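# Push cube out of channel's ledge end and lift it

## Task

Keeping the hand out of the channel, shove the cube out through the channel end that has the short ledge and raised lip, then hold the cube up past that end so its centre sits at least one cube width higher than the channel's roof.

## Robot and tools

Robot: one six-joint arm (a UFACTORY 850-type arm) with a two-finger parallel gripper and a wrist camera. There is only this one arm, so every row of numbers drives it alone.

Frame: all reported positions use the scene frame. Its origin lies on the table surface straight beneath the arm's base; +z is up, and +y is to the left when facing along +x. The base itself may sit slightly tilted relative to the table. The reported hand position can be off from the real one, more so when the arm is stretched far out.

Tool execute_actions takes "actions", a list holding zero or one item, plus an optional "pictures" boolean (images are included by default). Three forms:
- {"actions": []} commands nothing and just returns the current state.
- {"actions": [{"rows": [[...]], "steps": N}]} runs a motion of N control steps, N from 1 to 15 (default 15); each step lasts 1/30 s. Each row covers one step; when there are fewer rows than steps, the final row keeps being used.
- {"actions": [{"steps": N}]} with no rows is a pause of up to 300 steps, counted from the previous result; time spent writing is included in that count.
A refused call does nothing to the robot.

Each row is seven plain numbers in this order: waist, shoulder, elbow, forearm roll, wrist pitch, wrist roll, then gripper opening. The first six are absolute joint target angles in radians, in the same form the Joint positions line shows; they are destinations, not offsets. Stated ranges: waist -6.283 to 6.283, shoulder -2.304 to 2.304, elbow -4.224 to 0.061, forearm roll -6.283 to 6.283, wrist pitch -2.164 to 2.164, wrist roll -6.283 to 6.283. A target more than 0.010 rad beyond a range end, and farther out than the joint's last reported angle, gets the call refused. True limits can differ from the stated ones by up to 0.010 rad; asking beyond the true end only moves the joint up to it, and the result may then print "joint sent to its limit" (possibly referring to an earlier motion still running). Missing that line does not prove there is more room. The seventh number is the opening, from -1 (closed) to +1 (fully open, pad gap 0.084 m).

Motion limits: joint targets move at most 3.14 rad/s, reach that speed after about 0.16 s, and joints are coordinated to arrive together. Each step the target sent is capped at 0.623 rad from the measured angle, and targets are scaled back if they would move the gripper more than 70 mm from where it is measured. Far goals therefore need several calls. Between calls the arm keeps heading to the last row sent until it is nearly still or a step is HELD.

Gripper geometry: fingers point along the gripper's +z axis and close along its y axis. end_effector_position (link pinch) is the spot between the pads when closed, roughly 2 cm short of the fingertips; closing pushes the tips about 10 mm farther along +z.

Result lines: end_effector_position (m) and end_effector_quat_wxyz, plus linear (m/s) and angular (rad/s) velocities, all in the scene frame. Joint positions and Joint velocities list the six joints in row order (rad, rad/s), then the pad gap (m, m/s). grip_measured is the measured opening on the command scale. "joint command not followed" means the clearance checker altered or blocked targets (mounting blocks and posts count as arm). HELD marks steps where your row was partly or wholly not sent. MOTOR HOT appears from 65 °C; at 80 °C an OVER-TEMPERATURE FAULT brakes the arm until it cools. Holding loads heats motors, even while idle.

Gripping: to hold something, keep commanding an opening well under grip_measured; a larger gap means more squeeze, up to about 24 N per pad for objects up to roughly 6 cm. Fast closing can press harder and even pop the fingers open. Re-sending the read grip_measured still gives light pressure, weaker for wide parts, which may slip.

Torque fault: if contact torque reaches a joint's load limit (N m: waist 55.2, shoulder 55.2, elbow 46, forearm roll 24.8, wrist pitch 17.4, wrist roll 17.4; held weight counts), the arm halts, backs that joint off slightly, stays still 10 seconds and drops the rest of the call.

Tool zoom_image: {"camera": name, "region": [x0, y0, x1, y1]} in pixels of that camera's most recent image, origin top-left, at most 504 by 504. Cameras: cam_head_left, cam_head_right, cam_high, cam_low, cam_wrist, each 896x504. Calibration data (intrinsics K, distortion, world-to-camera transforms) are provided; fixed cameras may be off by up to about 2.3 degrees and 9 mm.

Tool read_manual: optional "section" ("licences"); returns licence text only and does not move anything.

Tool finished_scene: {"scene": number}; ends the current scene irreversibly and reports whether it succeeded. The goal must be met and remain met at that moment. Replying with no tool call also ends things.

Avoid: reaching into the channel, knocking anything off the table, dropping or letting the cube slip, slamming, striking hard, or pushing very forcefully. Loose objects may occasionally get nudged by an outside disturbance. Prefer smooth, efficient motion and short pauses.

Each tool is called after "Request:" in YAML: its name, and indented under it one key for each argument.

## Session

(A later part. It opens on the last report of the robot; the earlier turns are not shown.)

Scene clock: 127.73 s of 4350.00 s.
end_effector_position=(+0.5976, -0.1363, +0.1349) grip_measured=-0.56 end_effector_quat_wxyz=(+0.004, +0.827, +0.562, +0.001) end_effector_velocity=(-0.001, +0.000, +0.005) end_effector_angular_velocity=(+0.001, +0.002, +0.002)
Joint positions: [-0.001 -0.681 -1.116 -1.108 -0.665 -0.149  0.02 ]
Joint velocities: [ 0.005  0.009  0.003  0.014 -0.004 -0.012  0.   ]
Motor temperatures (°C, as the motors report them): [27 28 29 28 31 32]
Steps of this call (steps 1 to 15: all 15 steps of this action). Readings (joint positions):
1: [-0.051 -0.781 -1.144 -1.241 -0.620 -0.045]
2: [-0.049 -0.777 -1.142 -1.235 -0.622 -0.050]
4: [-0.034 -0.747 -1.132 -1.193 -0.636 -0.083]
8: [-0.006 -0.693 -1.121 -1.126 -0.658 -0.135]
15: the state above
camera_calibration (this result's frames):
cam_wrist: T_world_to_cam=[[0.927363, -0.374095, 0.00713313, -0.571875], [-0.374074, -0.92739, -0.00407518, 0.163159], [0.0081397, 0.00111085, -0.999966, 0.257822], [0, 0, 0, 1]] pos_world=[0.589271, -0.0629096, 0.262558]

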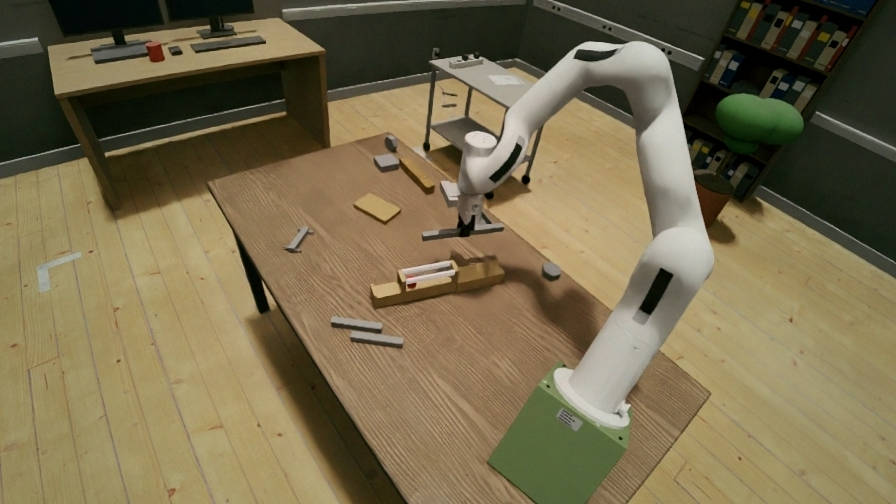

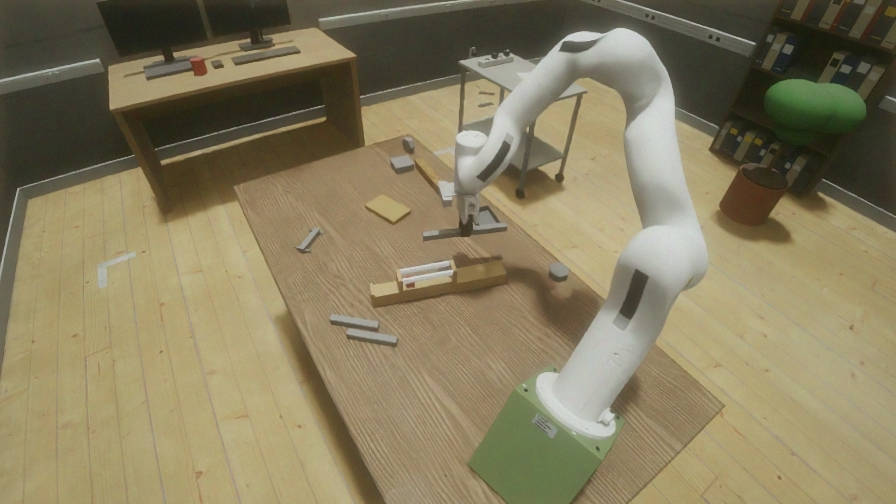

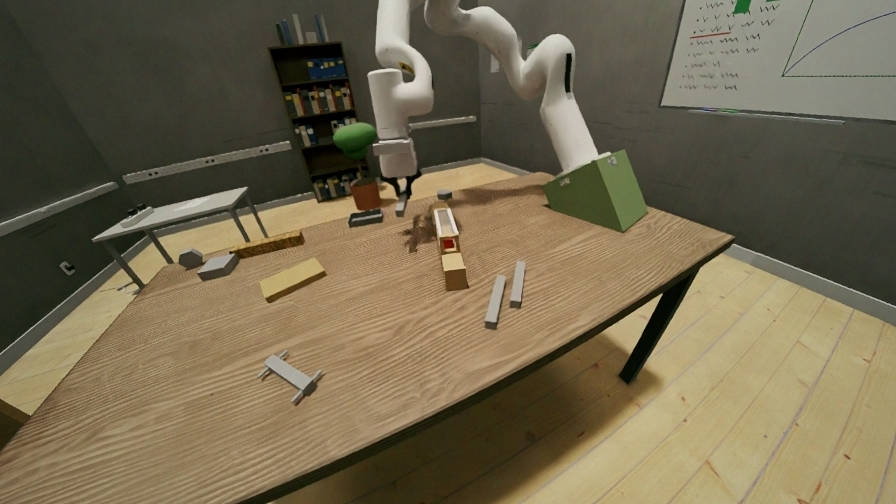

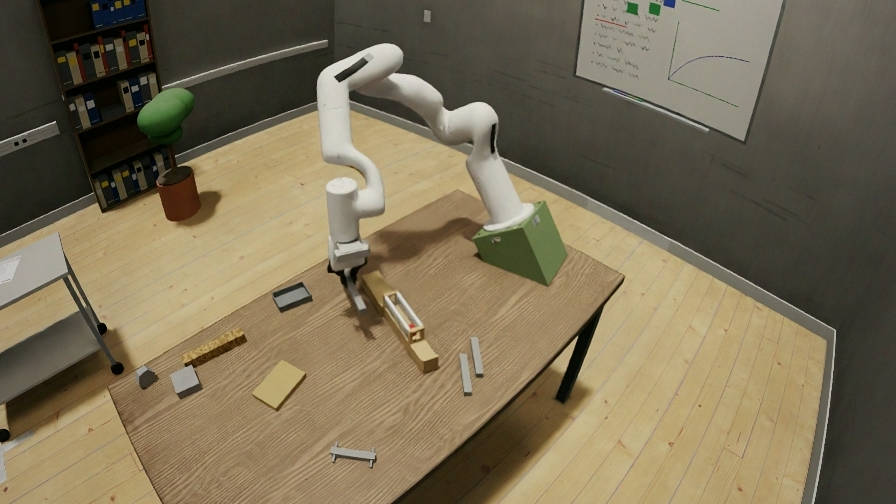

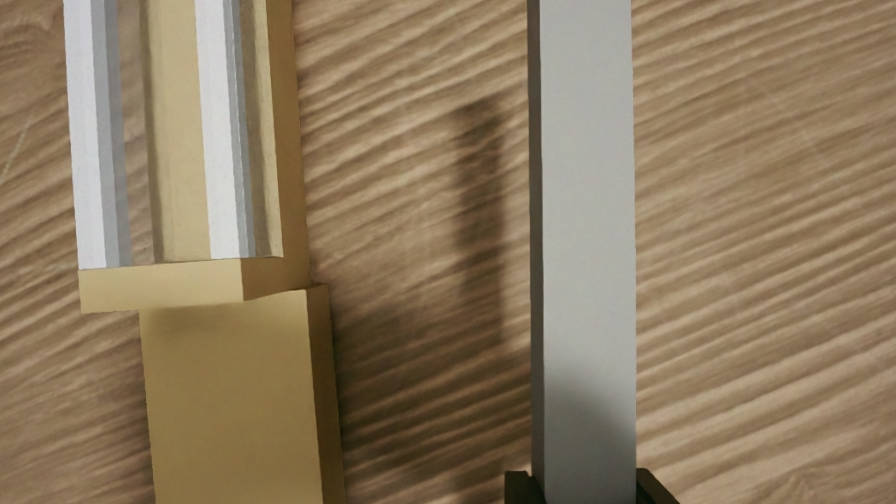

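Level.

Request:
execute_actions:
  actions:
    - {"rows":[[-0.054,-0.55,-0.915,-1.24,-0.616,-0.08,-1]]}
  pictures: false

Request:
execute_actions:
  actions:
    - {"rows":[[-0.1085,-0.421,-0.715,-1.377,-0.567,-0.012,-1]]}
  pictures: false

Request:
execute_actions:
  actions:
    - {"rows":[[-0.165,-0.53,-0.749,-1.549,-0.556,0.13,-1]]}

Request:
zoom_image:
  camera: "cam_head_left"
  region: [380,170,580,320]

Scene clock: 137.30 s of 4350.00 s.
end_effector_position=(+0.5363, -0.1684, +0.1326) grip_measured=-0.56 end_effector_quat_wxyz=(+0.005, +0.819, +0.574, +0.003) end_effector_velocity=(-0.007, -0.002, -0.000) end_effector_angular_velocity=(+0.002, -0.000, +0.003)
Joint positions: [-0.053 -0.552 -0.917 -1.239 -0.616 -0.081  0.02 ]
Joint velocities: [-0.006  0.014  0.022 -0.014  0.006  0.008 -0.   ]
Motor temperatures (°C, as the motors report them): [27 28 29 28 31 32]
Steps of this call (steps 1 to 15: the robot went on to your last target; steps 16 to 90: nothing new was sent; then 6.07 s passed at rest; steps 91 to 105: all 15 steps of this action). Readings (joint positions):
91: [-0.000 -0.680 -1.116 -1.107 -0.665 -0.150]
92: [-0.001 -0.677 -1.111 -1.111 -0.663 -0.148]
94: [-0.014 -0.645 -1.062 -1.144 -0.650 -0.130]
98: [-0.046 -0.570 -0.946 -1.218 -0.626 -0.092]
105: the state above

Scene clock: 137.80 s of 4350.00 s.
end_effector_position=(+0.4666, -0.1897, +0.1305) grip_measured=-0.56 end_effector_quat_wxyz=(-0.001, +0.808, +0.590, +0.007) end_effector_velocity=(-0.006, -0.002, +0.000) end_effector_angular_velocity=(+0.003, -0.003, +0.003)
Joint positions: [-0.108 -0.423 -0.718 -1.375 -0.567 -0.013  0.02 ]
Joint velocities: [-0.006  0.014  0.02  -0.017  0.006  0.008 -0.   ]
Motor temperatures (°C, as the motors report them): [27 28 29 28 31 32]
Steps of this call (steps 1 to 15: all 15 steps of this action). Readings (joint positions):
1: [-0.053 -0.551 -0.917 -1.239 -0.616 -0.080]
2: [-0.055 -0.547 -0.911 -1.243 -0.614 -0.078]
4: [-0.068 -0.515 -0.862 -1.277 -0.601 -0.061]
8: [-0.100 -0.443 -0.748 -1.353 -0.577 -0.024]
15: the state above

Scene clock: 138.30 s of 4350.00 s.
end_effector_position=(+0.4679, -0.1926, +0.0845) grip_measured=-0.56 end_effector_quat_wxyz=(+0.003, +0.809, +0.588, +0.003) end_effector_velocity=(-0.000, -0.000, -0.005) end_effector_angular_velocity=(-0.000, +0.000, +0.000)
Joint positions: [-0.164 -0.529 -0.749 -1.547 -0.556  0.129  0.02 ]
Joint velocities: [-0.006 -0.011 -0.002 -0.018  0.001  0.015 -0.   ]
Motor temperatures (°C, as the motors report them): [27 28 29 28 31 32]
Steps of this call (steps 1 to 15: all 15 steps of this action). Readings (joint positions):
1: [-0.108 -0.422 -0.717 -1.376 -0.567 -0.012]
2: [-0.110 -0.425 -0.719 -1.382 -0.567 -0.007]
4: [-0.125 -0.455 -0.729 -1.430 -0.563 0.033]
8: [-0.157 -0.515 -0.744 -1.523 -0.558 0.108]
15: the state above
camera_calibration (this result's frames):
cam_wrist: T_world_to_cam=[[0.949787, -0.312787, 0.00828367, -0.471026], [-0.312724, -0.94981, -0.00806111, 0.0295221], [0.0103893, 0.00506583, -0.999933, 0.20828], [0, 0, 0, 1]] pos_world=[0.454443, -0.120346, 0.212406]

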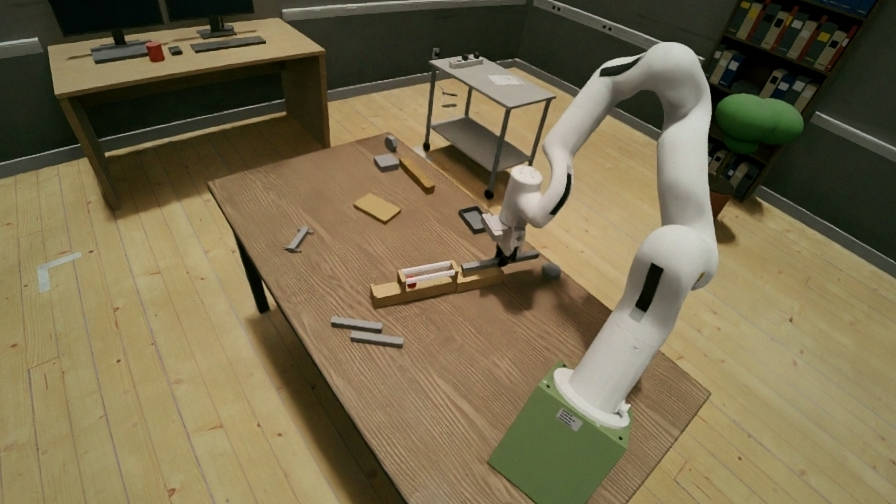

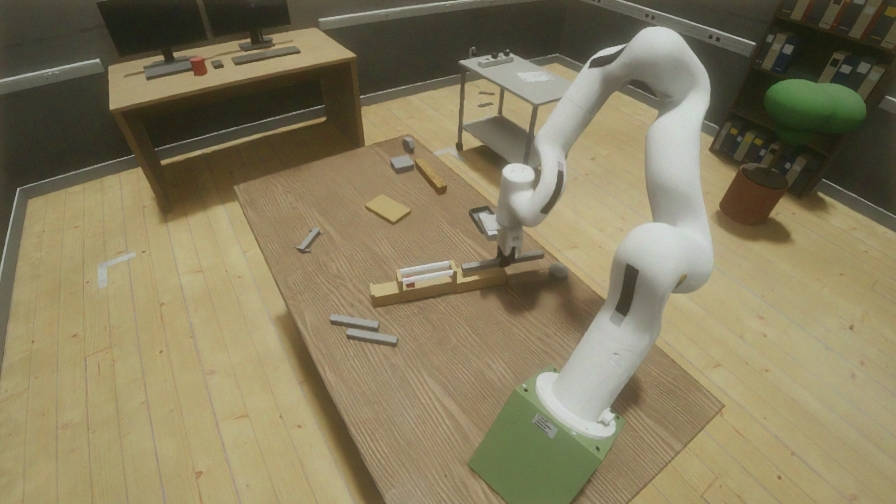

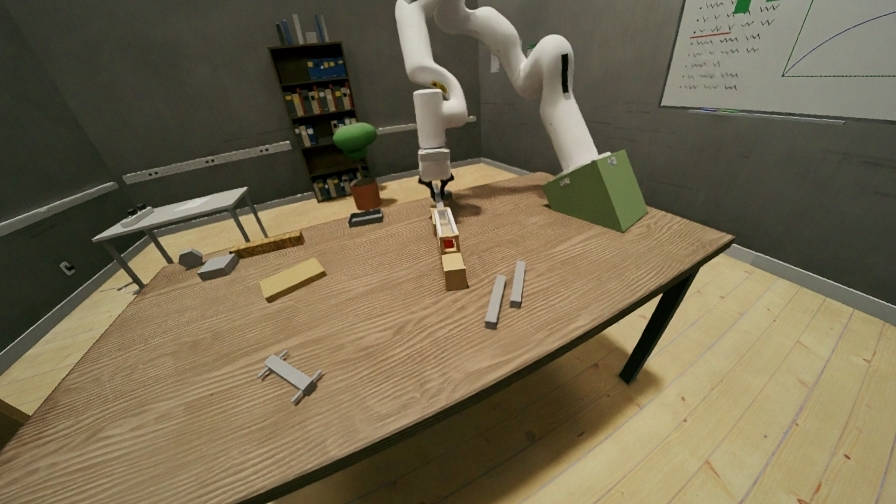

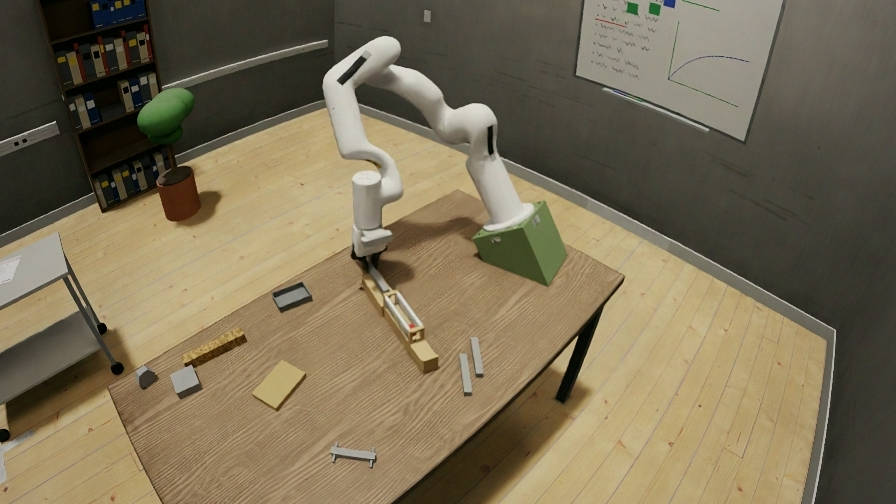

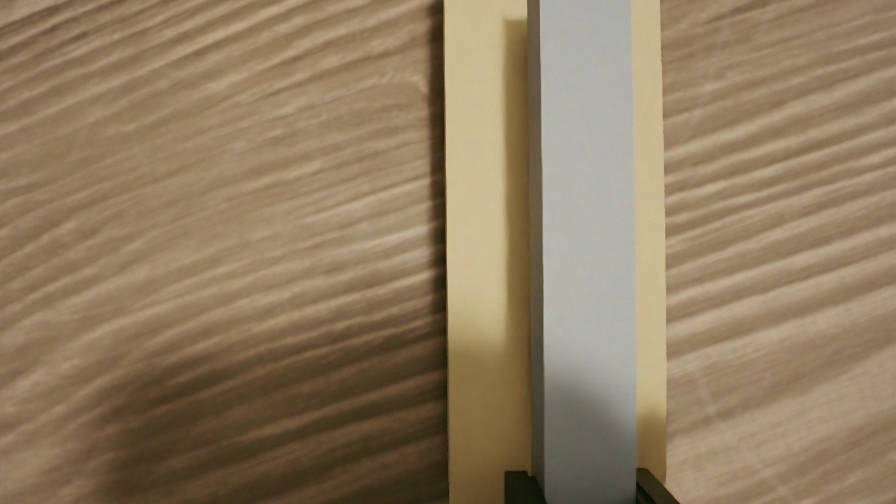

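Region (380, 170, 580, 320) of cam_head_left's 896x504 image, scaled by 2.520, with more detail than that image has; it fills the top 378 rows of this view, and the rest is white.

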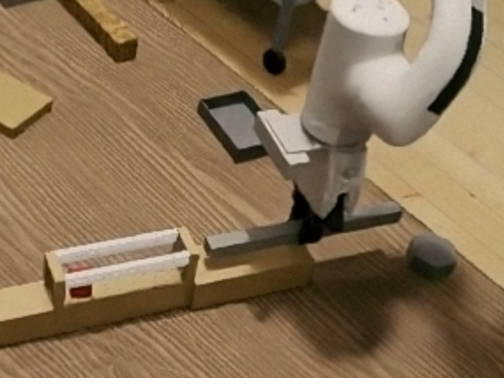

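Request:
execute_actions:
  actions:
    - {"rows":[[-0.1835,-0.5662,-0.760,-1.6066,-0.5523,0.178,-1]],"steps":15}

Scene clock: 152.97 s of 4350.00 s.
end_effector_position=(+0.4673, -0.1923, +0.0684) grip_measured=-0.56 end_effector_quat_wxyz=(+0.003, +0.809, +0.588, +0.002) end_effector_velocity=(+0.001, -0.000, -0.001) end_effector_angular_velocity=(-0.000, -0.001, +0.000)
Joint positions: [-0.183 -0.566 -0.76  -1.606 -0.552  0.178  0.02 ]
Joint velocities: [-0.002 -0.003 -0.002 -0.006  0.     0.004  0.   ]
Motor temperatures (°C, as the motors report them): [27 28 29 28 31 32]
Steps of this call (steps 1 to 15: the robot went on to your last target; steps 16 to 90: nothing new was sent; then 11.17 s passed at rest; steps 91 to 105: all 15 steps of this action). Readings (joint positions):
91: [-0.165 -0.530 -0.749 -1.549 -0.556 0.130]
92: [-0.166 -0.533 -0.750 -1.554 -0.556 0.135]
94: [-0.173 -0.546 -0.754 -1.575 -0.554 0.152]
98: [-0.181 -0.562 -0.758 -1.599 -0.553 0.172]
105: the state above
camera_calibration (this result's frames):
cam_wrist: T_world_to_cam=[[0.949466, -0.313783, 0.00739495, -0.470198], [-0.313726, -0.94948, -0.0079207, 0.0299818], [0.00950675, 0.00520045, -0.999941, 0.19261], [0, 0, 0, 1]] pos_world=[0.454012, -0.120075, 0.196313]

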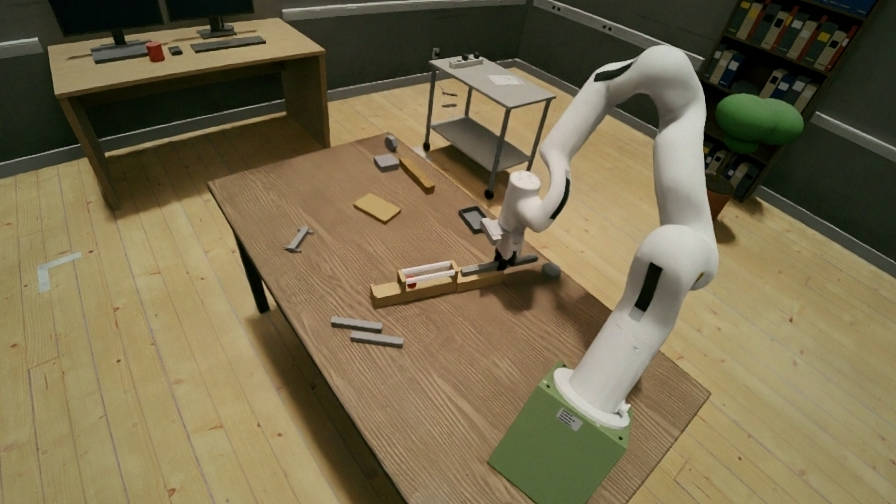

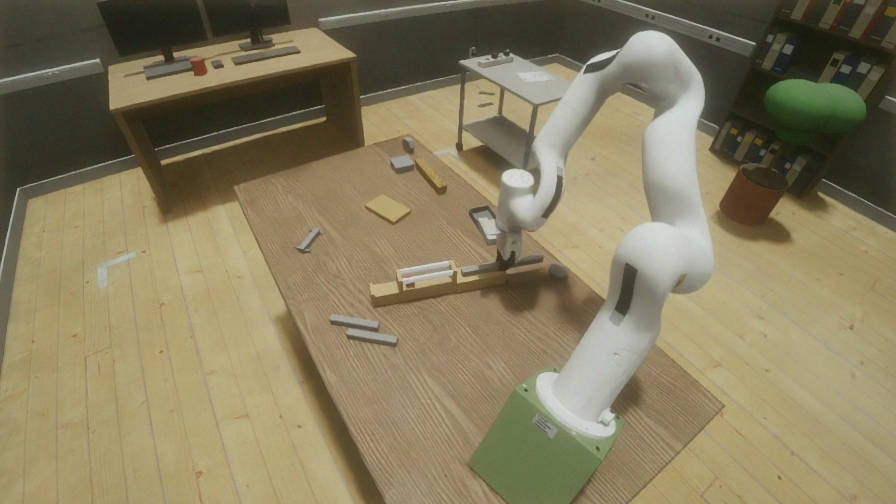

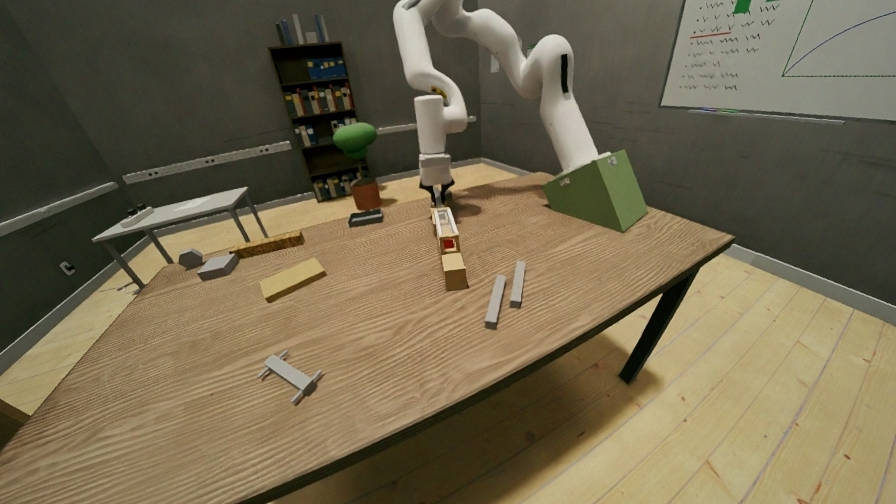

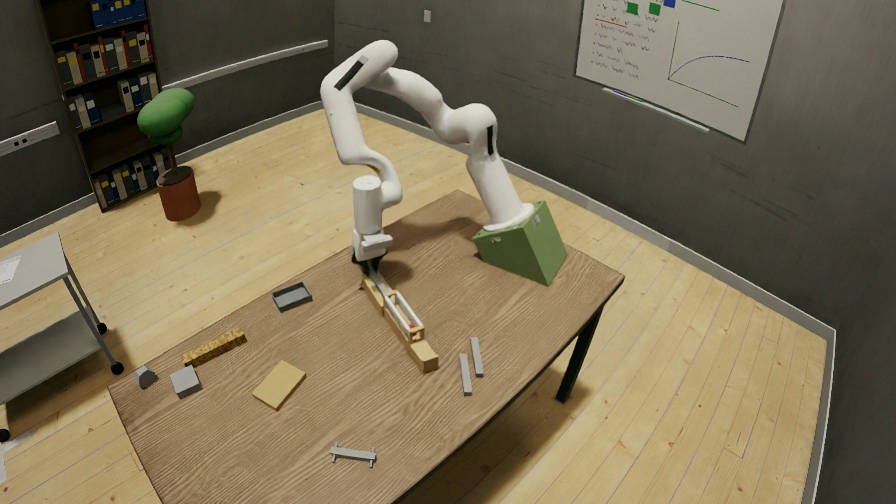

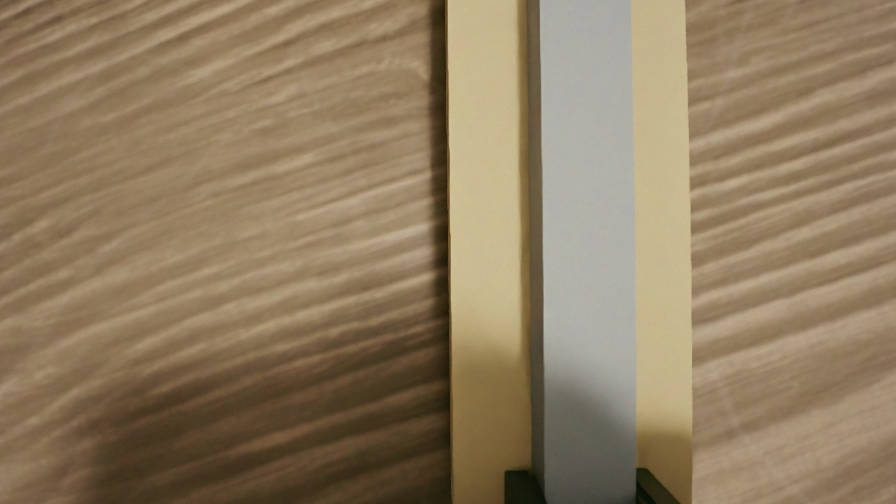

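Request:
execute_actions:
  actions:
    - {"rows":[[-0.172,-0.576,-0.7664,-1.6007,-0.5543,0.1845,-1],[-0.172,-0.576,-0.7664,-1.6007,-0.5543,0.1845,-1],[-0.1603,-0.5859,-0.7725,-1.5948,-0.5564,0.191,-1],[-0.1603,-0.5859,-0.7725,-1.5948,-0.5564,0.191,-1],[-0.1487,-0.5958,-0.7785,-1.5888,-0.5585,0.1975,-1],[-0.137,-0.6056,-0.7845,-1.583,-0.5605,0.204,-1],[-0.1255,-0.6155,-0.791,-1.577,-0.5626,0.2105,-1],[-0.114,-0.6254,-0.7975,-1.571,-0.5646,0.217,-1],[-0.1024,-0.6352,-0.804,-1.565,-0.5667,0.2235,-1],[-0.0908,-0.645,-0.8107,-1.559,-0.5687,0.230,-1],[-0.0792,-0.655,-0.8172,-1.5533,-0.5708,0.2365,-1],[-0.0676,-0.6648,-0.8238,-1.5474,-0.5728,0.243,-1]],"steps":15}

Scene clock: 163.47 s of 4350.00 s.
end_effector_position=(+0.4832, -0.1427, +0.0682) grip_measured=-0.56 end_effector_quat_wxyz=(+0.002, +0.809, +0.588, +0.003) end_effector_velocity=(+0.029, +0.115, +0.001) end_effector_angular_velocity=(+0.001, -0.001, +0.008)
Joint positions: [-0.087 -0.648 -0.813 -1.557 -0.569  0.232  0.02 ]
Joint velocities: [ 0.217 -0.183 -0.116  0.108 -0.033  0.118 -0.   ]
Motor temperatures (°C, as the motors report them): [27 28 29 28 31 32]
Steps of this call (steps 1 to 15: the robot went on to your last target; steps 16 to 90: nothing new was sent; then 7.00 s passed at rest; steps 91 to 105: all 15 steps of this action). Readings (joint positions):
91: [-0.183 -0.566 -0.760 -1.607 -0.552 0.178]
92: [-0.182 -0.567 -0.761 -1.606 -0.553 0.179]
94: [-0.177 -0.572 -0.764 -1.603 -0.554 0.182]
98: [-0.155 -0.591 -0.776 -1.592 -0.558 0.194]
105: the state above
camera_calibration (this result's frames):
cam_wrist: T_world_to_cam=[[0.949752, -0.312929, 0.00682183, -0.469694], [-0.312867, -0.949755, -0.00890357, 0.0817107], [0.00926526, 0.00632186, -0.999937, 0.192301], [0, 0, 0, 1]] pos_world=[0.469875, -0.0705915, 0.19622]

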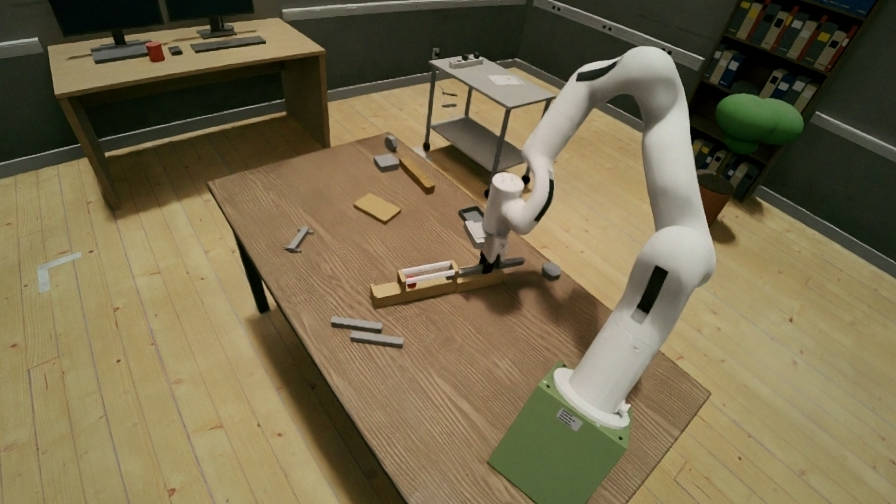

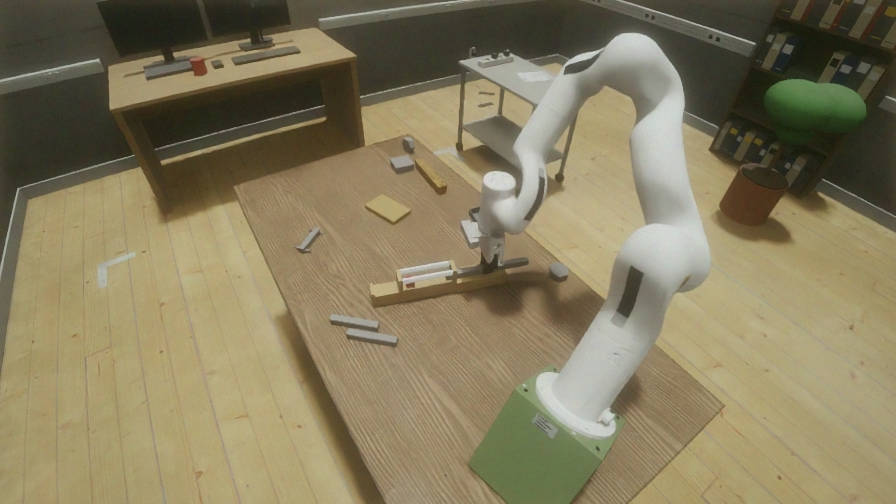

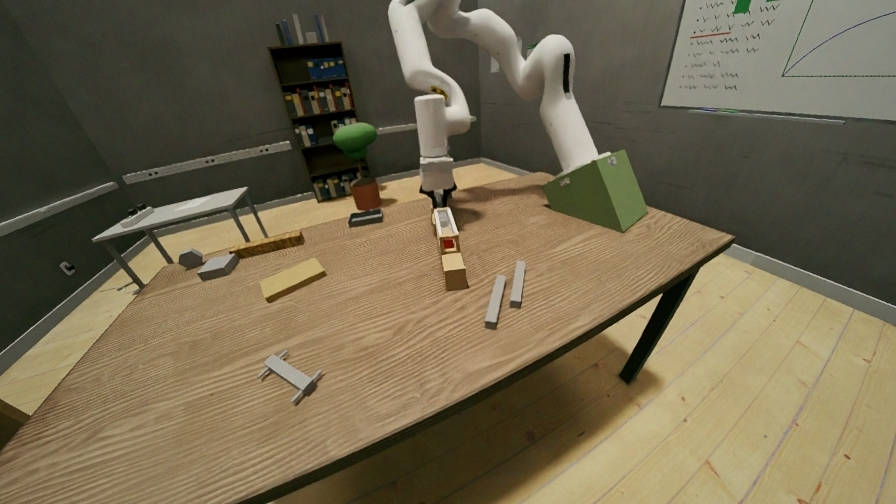

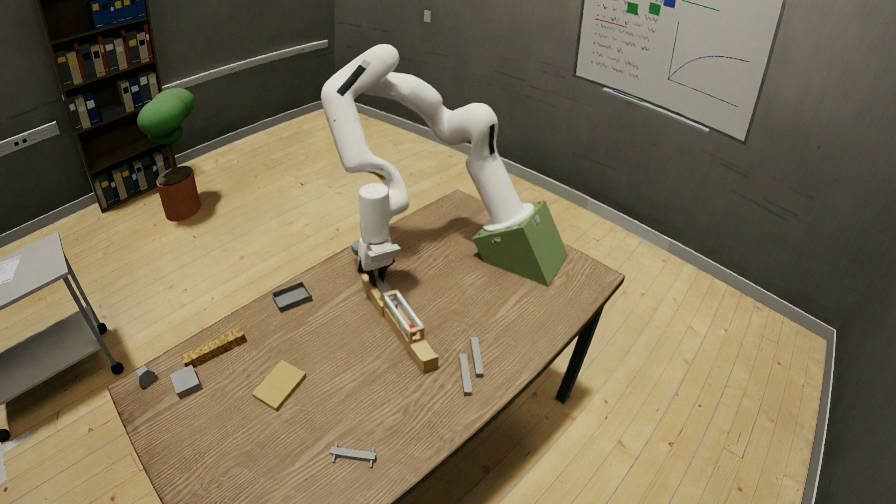

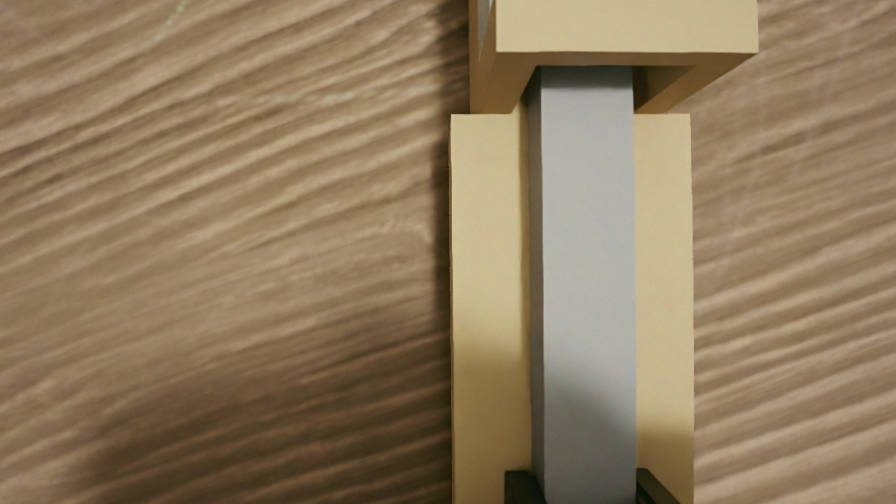

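Inside.

Request:
execute_actions:
  actions:
    - {"rows":[[-0.046,-0.6854,-0.840,-1.532,-0.5758,0.2505,-1],[-0.046,-0.6854,-0.840,-1.532,-0.5758,0.2505,-1],[-0.025,-0.706,-0.857,-1.5165,-0.5787,0.2575,-1],[-0.025,-0.706,-0.857,-1.5165,-0.5787,0.2575,-1],[-0.004,-0.7266,-0.8745,-1.501,-0.5817,0.2635,-1],[-0.004,-0.7266,-0.8745,-1.501,-0.5817,0.2635,-1],[0.017,-0.7472,-0.892,-1.485,-0.5846,0.2695,-1],[0.017,-0.7472,-0.892,-1.485,-0.5846,0.2695,-1],[0.0382,-0.7678,-0.9102,-1.4696,-0.5876,0.275,-1]],"steps":15}
  pictures: false

Request:
execute_actions:
  actions:
    - {"rows":[[0.0382,-0.7678,-0.9102,-1.4696,-0.5876,0.275,-0.15]],"steps":15}
  pictures: false

Request:
execute_actions:
  actions:
    - {"rows":[[-0.0676,-0.6648,-0.8238,-1.5474,-0.5728,0.243,-0.15]],"steps":12}
  pictures: false

Request:
execute_actions:
  actions:
    - {"rows":[[-0.1603,-0.5859,-0.7725,-1.5948,-0.5564,0.191,-0.15]],"steps":15}
  pictures: false

Request:
execute_actions:
  actions:
    - {"rows":[[-0.1603,-0.5859,-0.7725,-1.5948,-0.5564,0.191,-0.85]],"steps":15}

Scene clock: 174.83 s of 4350.00 s.
end_effector_position=(+0.5039, -0.0771, +0.0684) grip_measured=-0.56 end_effector_quat_wxyz=(+0.003, +0.809, +0.588, +0.003) end_effector_velocity=(+0.012, +0.041, -0.000) end_effector_angular_velocity=(-0.007, +0.002, -0.005)
Joint positions: [ 0.032 -0.761 -0.904 -1.475 -0.586  0.273  0.02 ]
Joint velocities: [ 0.073 -0.075 -0.065  0.059 -0.016  0.022  0.   ]
Motor temperatures (°C, as the motors report them): [27 28 29 28 31 32]
Steps of this call (steps 1 to 30: the robot went on to your last target; steps 31 to 90: nothing new was sent; then 7.87 s passed at rest; steps 91 to 105: all 15 steps of this action). Readings (joint positions):
91: [-0.067 -0.665 -0.824 -1.547 -0.573 0.243]
92: [-0.065 -0.667 -0.826 -1.545 -0.574 0.244]
94: [-0.055 -0.677 -0.834 -1.538 -0.575 0.247]
98: [-0.021 -0.710 -0.860 -1.514 -0.579 0.258]
105: the state above

Scene clock: 175.33 s of 4350.00 s.
end_effector_position=(+0.5050, -0.0734, +0.0684) grip_measured=-0.17 end_effector_quat_wxyz=(+0.003, +0.809, +0.588, +0.002) end_effector_velocity=(+0.000, +0.001, +0.000) end_effector_angular_velocity=(+0.000, -0.000, +0.001)
Joint positions: [ 0.038 -0.768 -0.91  -1.47  -0.588  0.275  0.037]
Joint velocities: [ 0.001 -0.001 -0.001 -0.     0.     0.     0.001]
Motor temperatures (°C, as the motors report them): [27 28 29 28 31 32]
Steps of this call (steps 1 to 15: all 15 steps of this action). Readings (joint positions):
1: [0.034 -0.763 -0.906 -1.473 -0.587 0.274]
2: [0.035 -0.765 -0.907 -1.472 -0.587 0.274]
4: [0.036 -0.766 -0.909 -1.471 -0.587 0.275]
8: [0.038 -0.767 -0.910 -1.470 -0.588 0.275]
15: the state above

Scene clock: 175.73 s of 4350.00 s.
end_effector_position=(+0.4866, -0.1311, +0.0683) grip_measured=-0.16 end_effector_quat_wxyz=(+0.003, +0.809, +0.588, +0.002) end_effector_velocity=(-0.006, -0.014, +0.001) end_effector_angular_velocity=(+0.004, -0.003, +0.008)
Joint positions: [-0.065 -0.668 -0.826 -1.545 -0.573  0.244  0.037]
Joint velocities: [-0.026  0.03   0.026 -0.025  0.008 -0.012  0.   ]
Motor temperatures (°C, as the motors report them): [27 28 29 28 31 32]
Steps of this call (steps 1 to 12: all 12 steps of this action). Readings (joint positions):
1: [0.038 -0.768 -0.910 -1.470 -0.588 0.275]
2: [0.035 -0.764 -0.907 -1.473 -0.586 0.273]
4: [0.000 -0.730 -0.878 -1.499 -0.581 0.263]
8: [-0.055 -0.678 -0.836 -1.537 -0.576 0.248]
12: the state above

Scene clock: 176.23 s of 4350.00 s.
end_effector_position=(+0.4716, -0.1800, +0.0681) grip_measured=-0.16 end_effector_quat_wxyz=(+0.003, +0.809, +0.588, +0.003) end_effector_velocity=(-0.001, -0.005, +0.000) end_effector_angular_velocity=(+0.000, -0.001, -0.000)
Joint positions: [-0.159 -0.587 -0.773 -1.594 -0.556  0.191  0.037]
Joint velocities: [-0.009  0.009  0.005 -0.005  0.002 -0.005 -0.   ]
Motor temperatures (°C, as the motors report them): [27 28 29 28 31 32]
Steps of this call (steps 1 to 15: all 15 steps of this action). Readings (joint positions):
1: [-0.065 -0.667 -0.825 -1.546 -0.573 0.243]
2: [-0.070 -0.662 -0.822 -1.549 -0.571 0.240]
4: [-0.103 -0.634 -0.803 -1.566 -0.566 0.222]
8: [-0.149 -0.596 -0.780 -1.588 -0.559 0.198]
15: the state above

Scene clock: 176.73 s of 4350.00 s.
end_effector_position=(+0.4715, -0.1806, +0.0681) grip_measured=-0.56 end_effector_quat_wxyz=(+0.003, +0.809, +0.588, +0.003) end_effector_velocity=(+0.000, -0.001, +0.000) end_effector_angular_velocity=(-0.001, -0.000, -0.001)
Joint positions: [-0.16  -0.586 -0.773 -1.595 -0.556  0.191  0.02 ]
Joint velocities: [-0.001  0.001 -0.     0.    -0.     0.    -0.   ]
Motor temperatures (°C, as the motors report them): [27 28 29 28 31 32]
Steps of this call (steps 1 to 15: all 15 steps of this action). Readings (joint positions):
1: [-0.159 -0.587 -0.773 -1.594 -0.556 0.191]
2: [-0.160 -0.586 -0.773 -1.595 -0.556 0.191]
4: [-0.160 -0.586 -0.773 -1.595 -0.556 0.191]
8: [-0.160 -0.586 -0.773 -1.595 -0.556 0.191]
15: the state above
camera_calibration (this result's frames):
cam_wrist: T_world_to_cam=[[0.949513, -0.31365, 0.0069989, -0.470508], [-0.31359, -0.949521, -0.00849733, 0.0424078], [0.00931079, 0.00587354, -0.999939, 0.192449], [0, 0, 0, 1]] pos_world=[0.45826, -0.108438, 0.196091]

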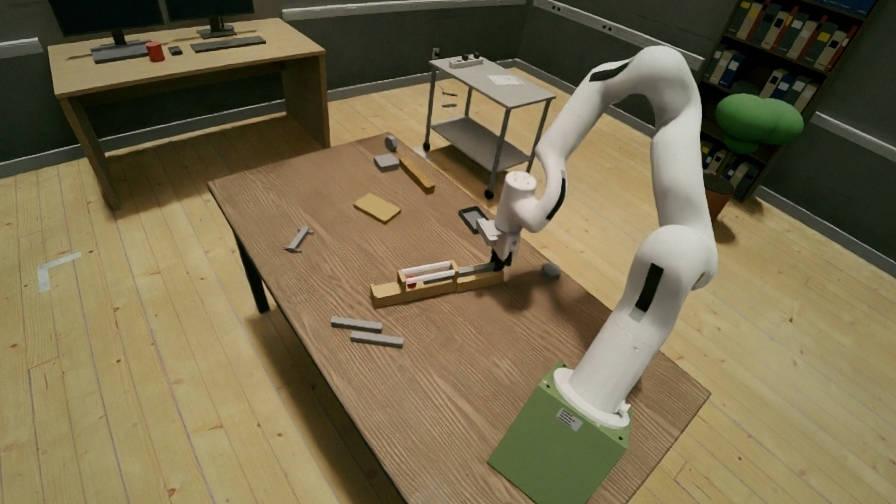

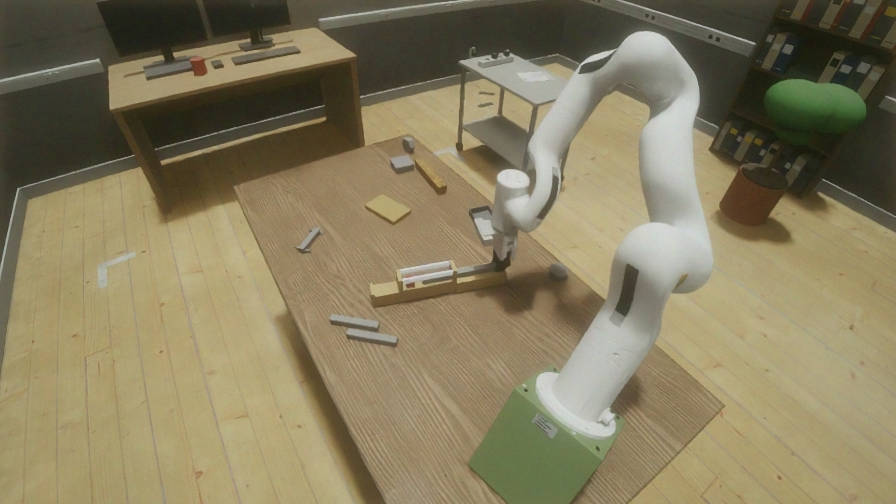

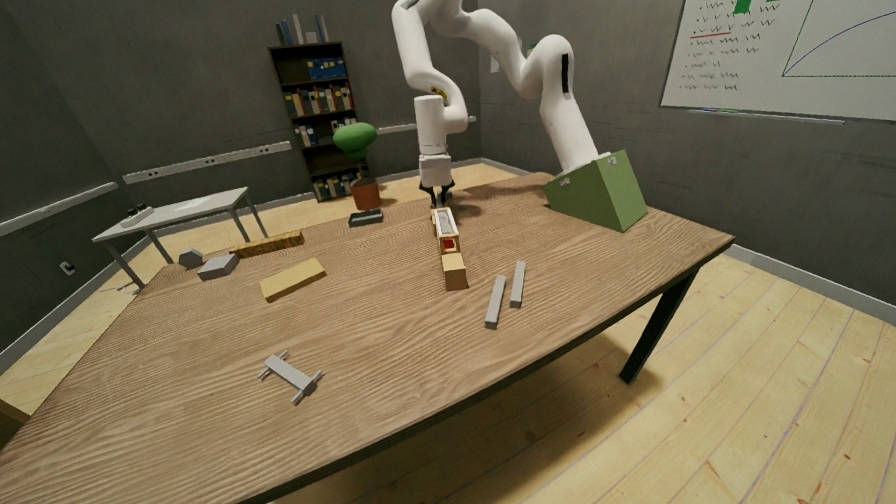

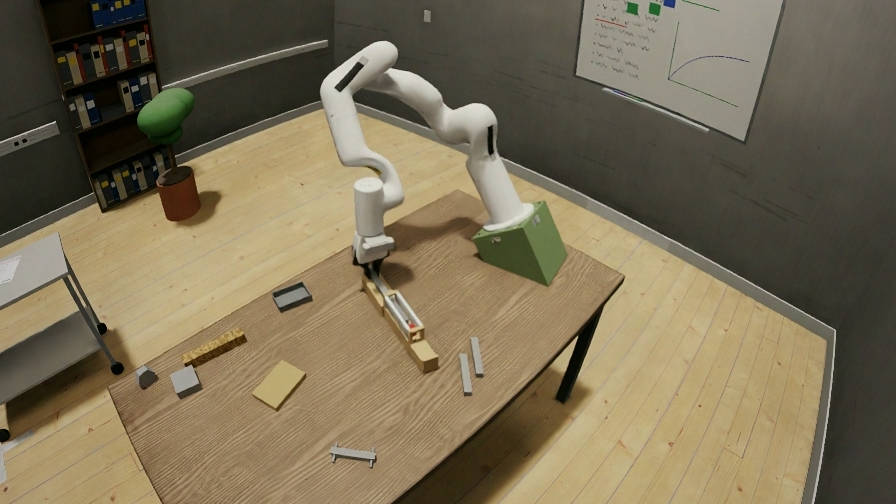

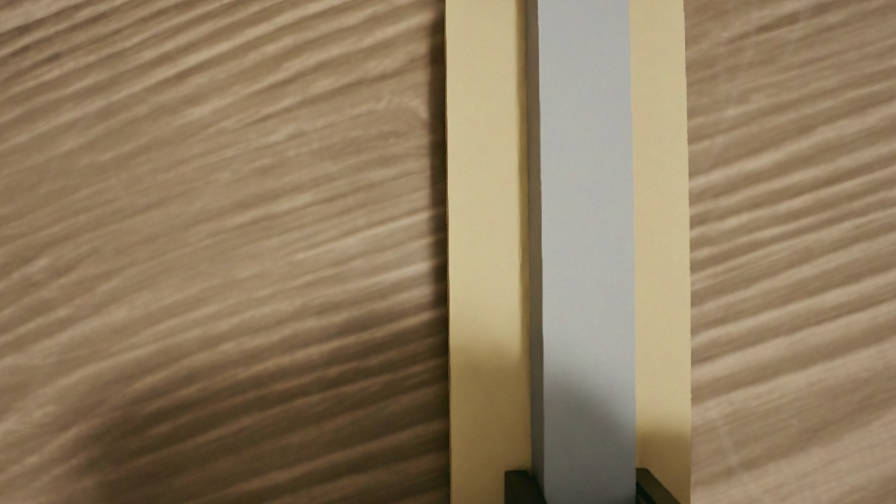

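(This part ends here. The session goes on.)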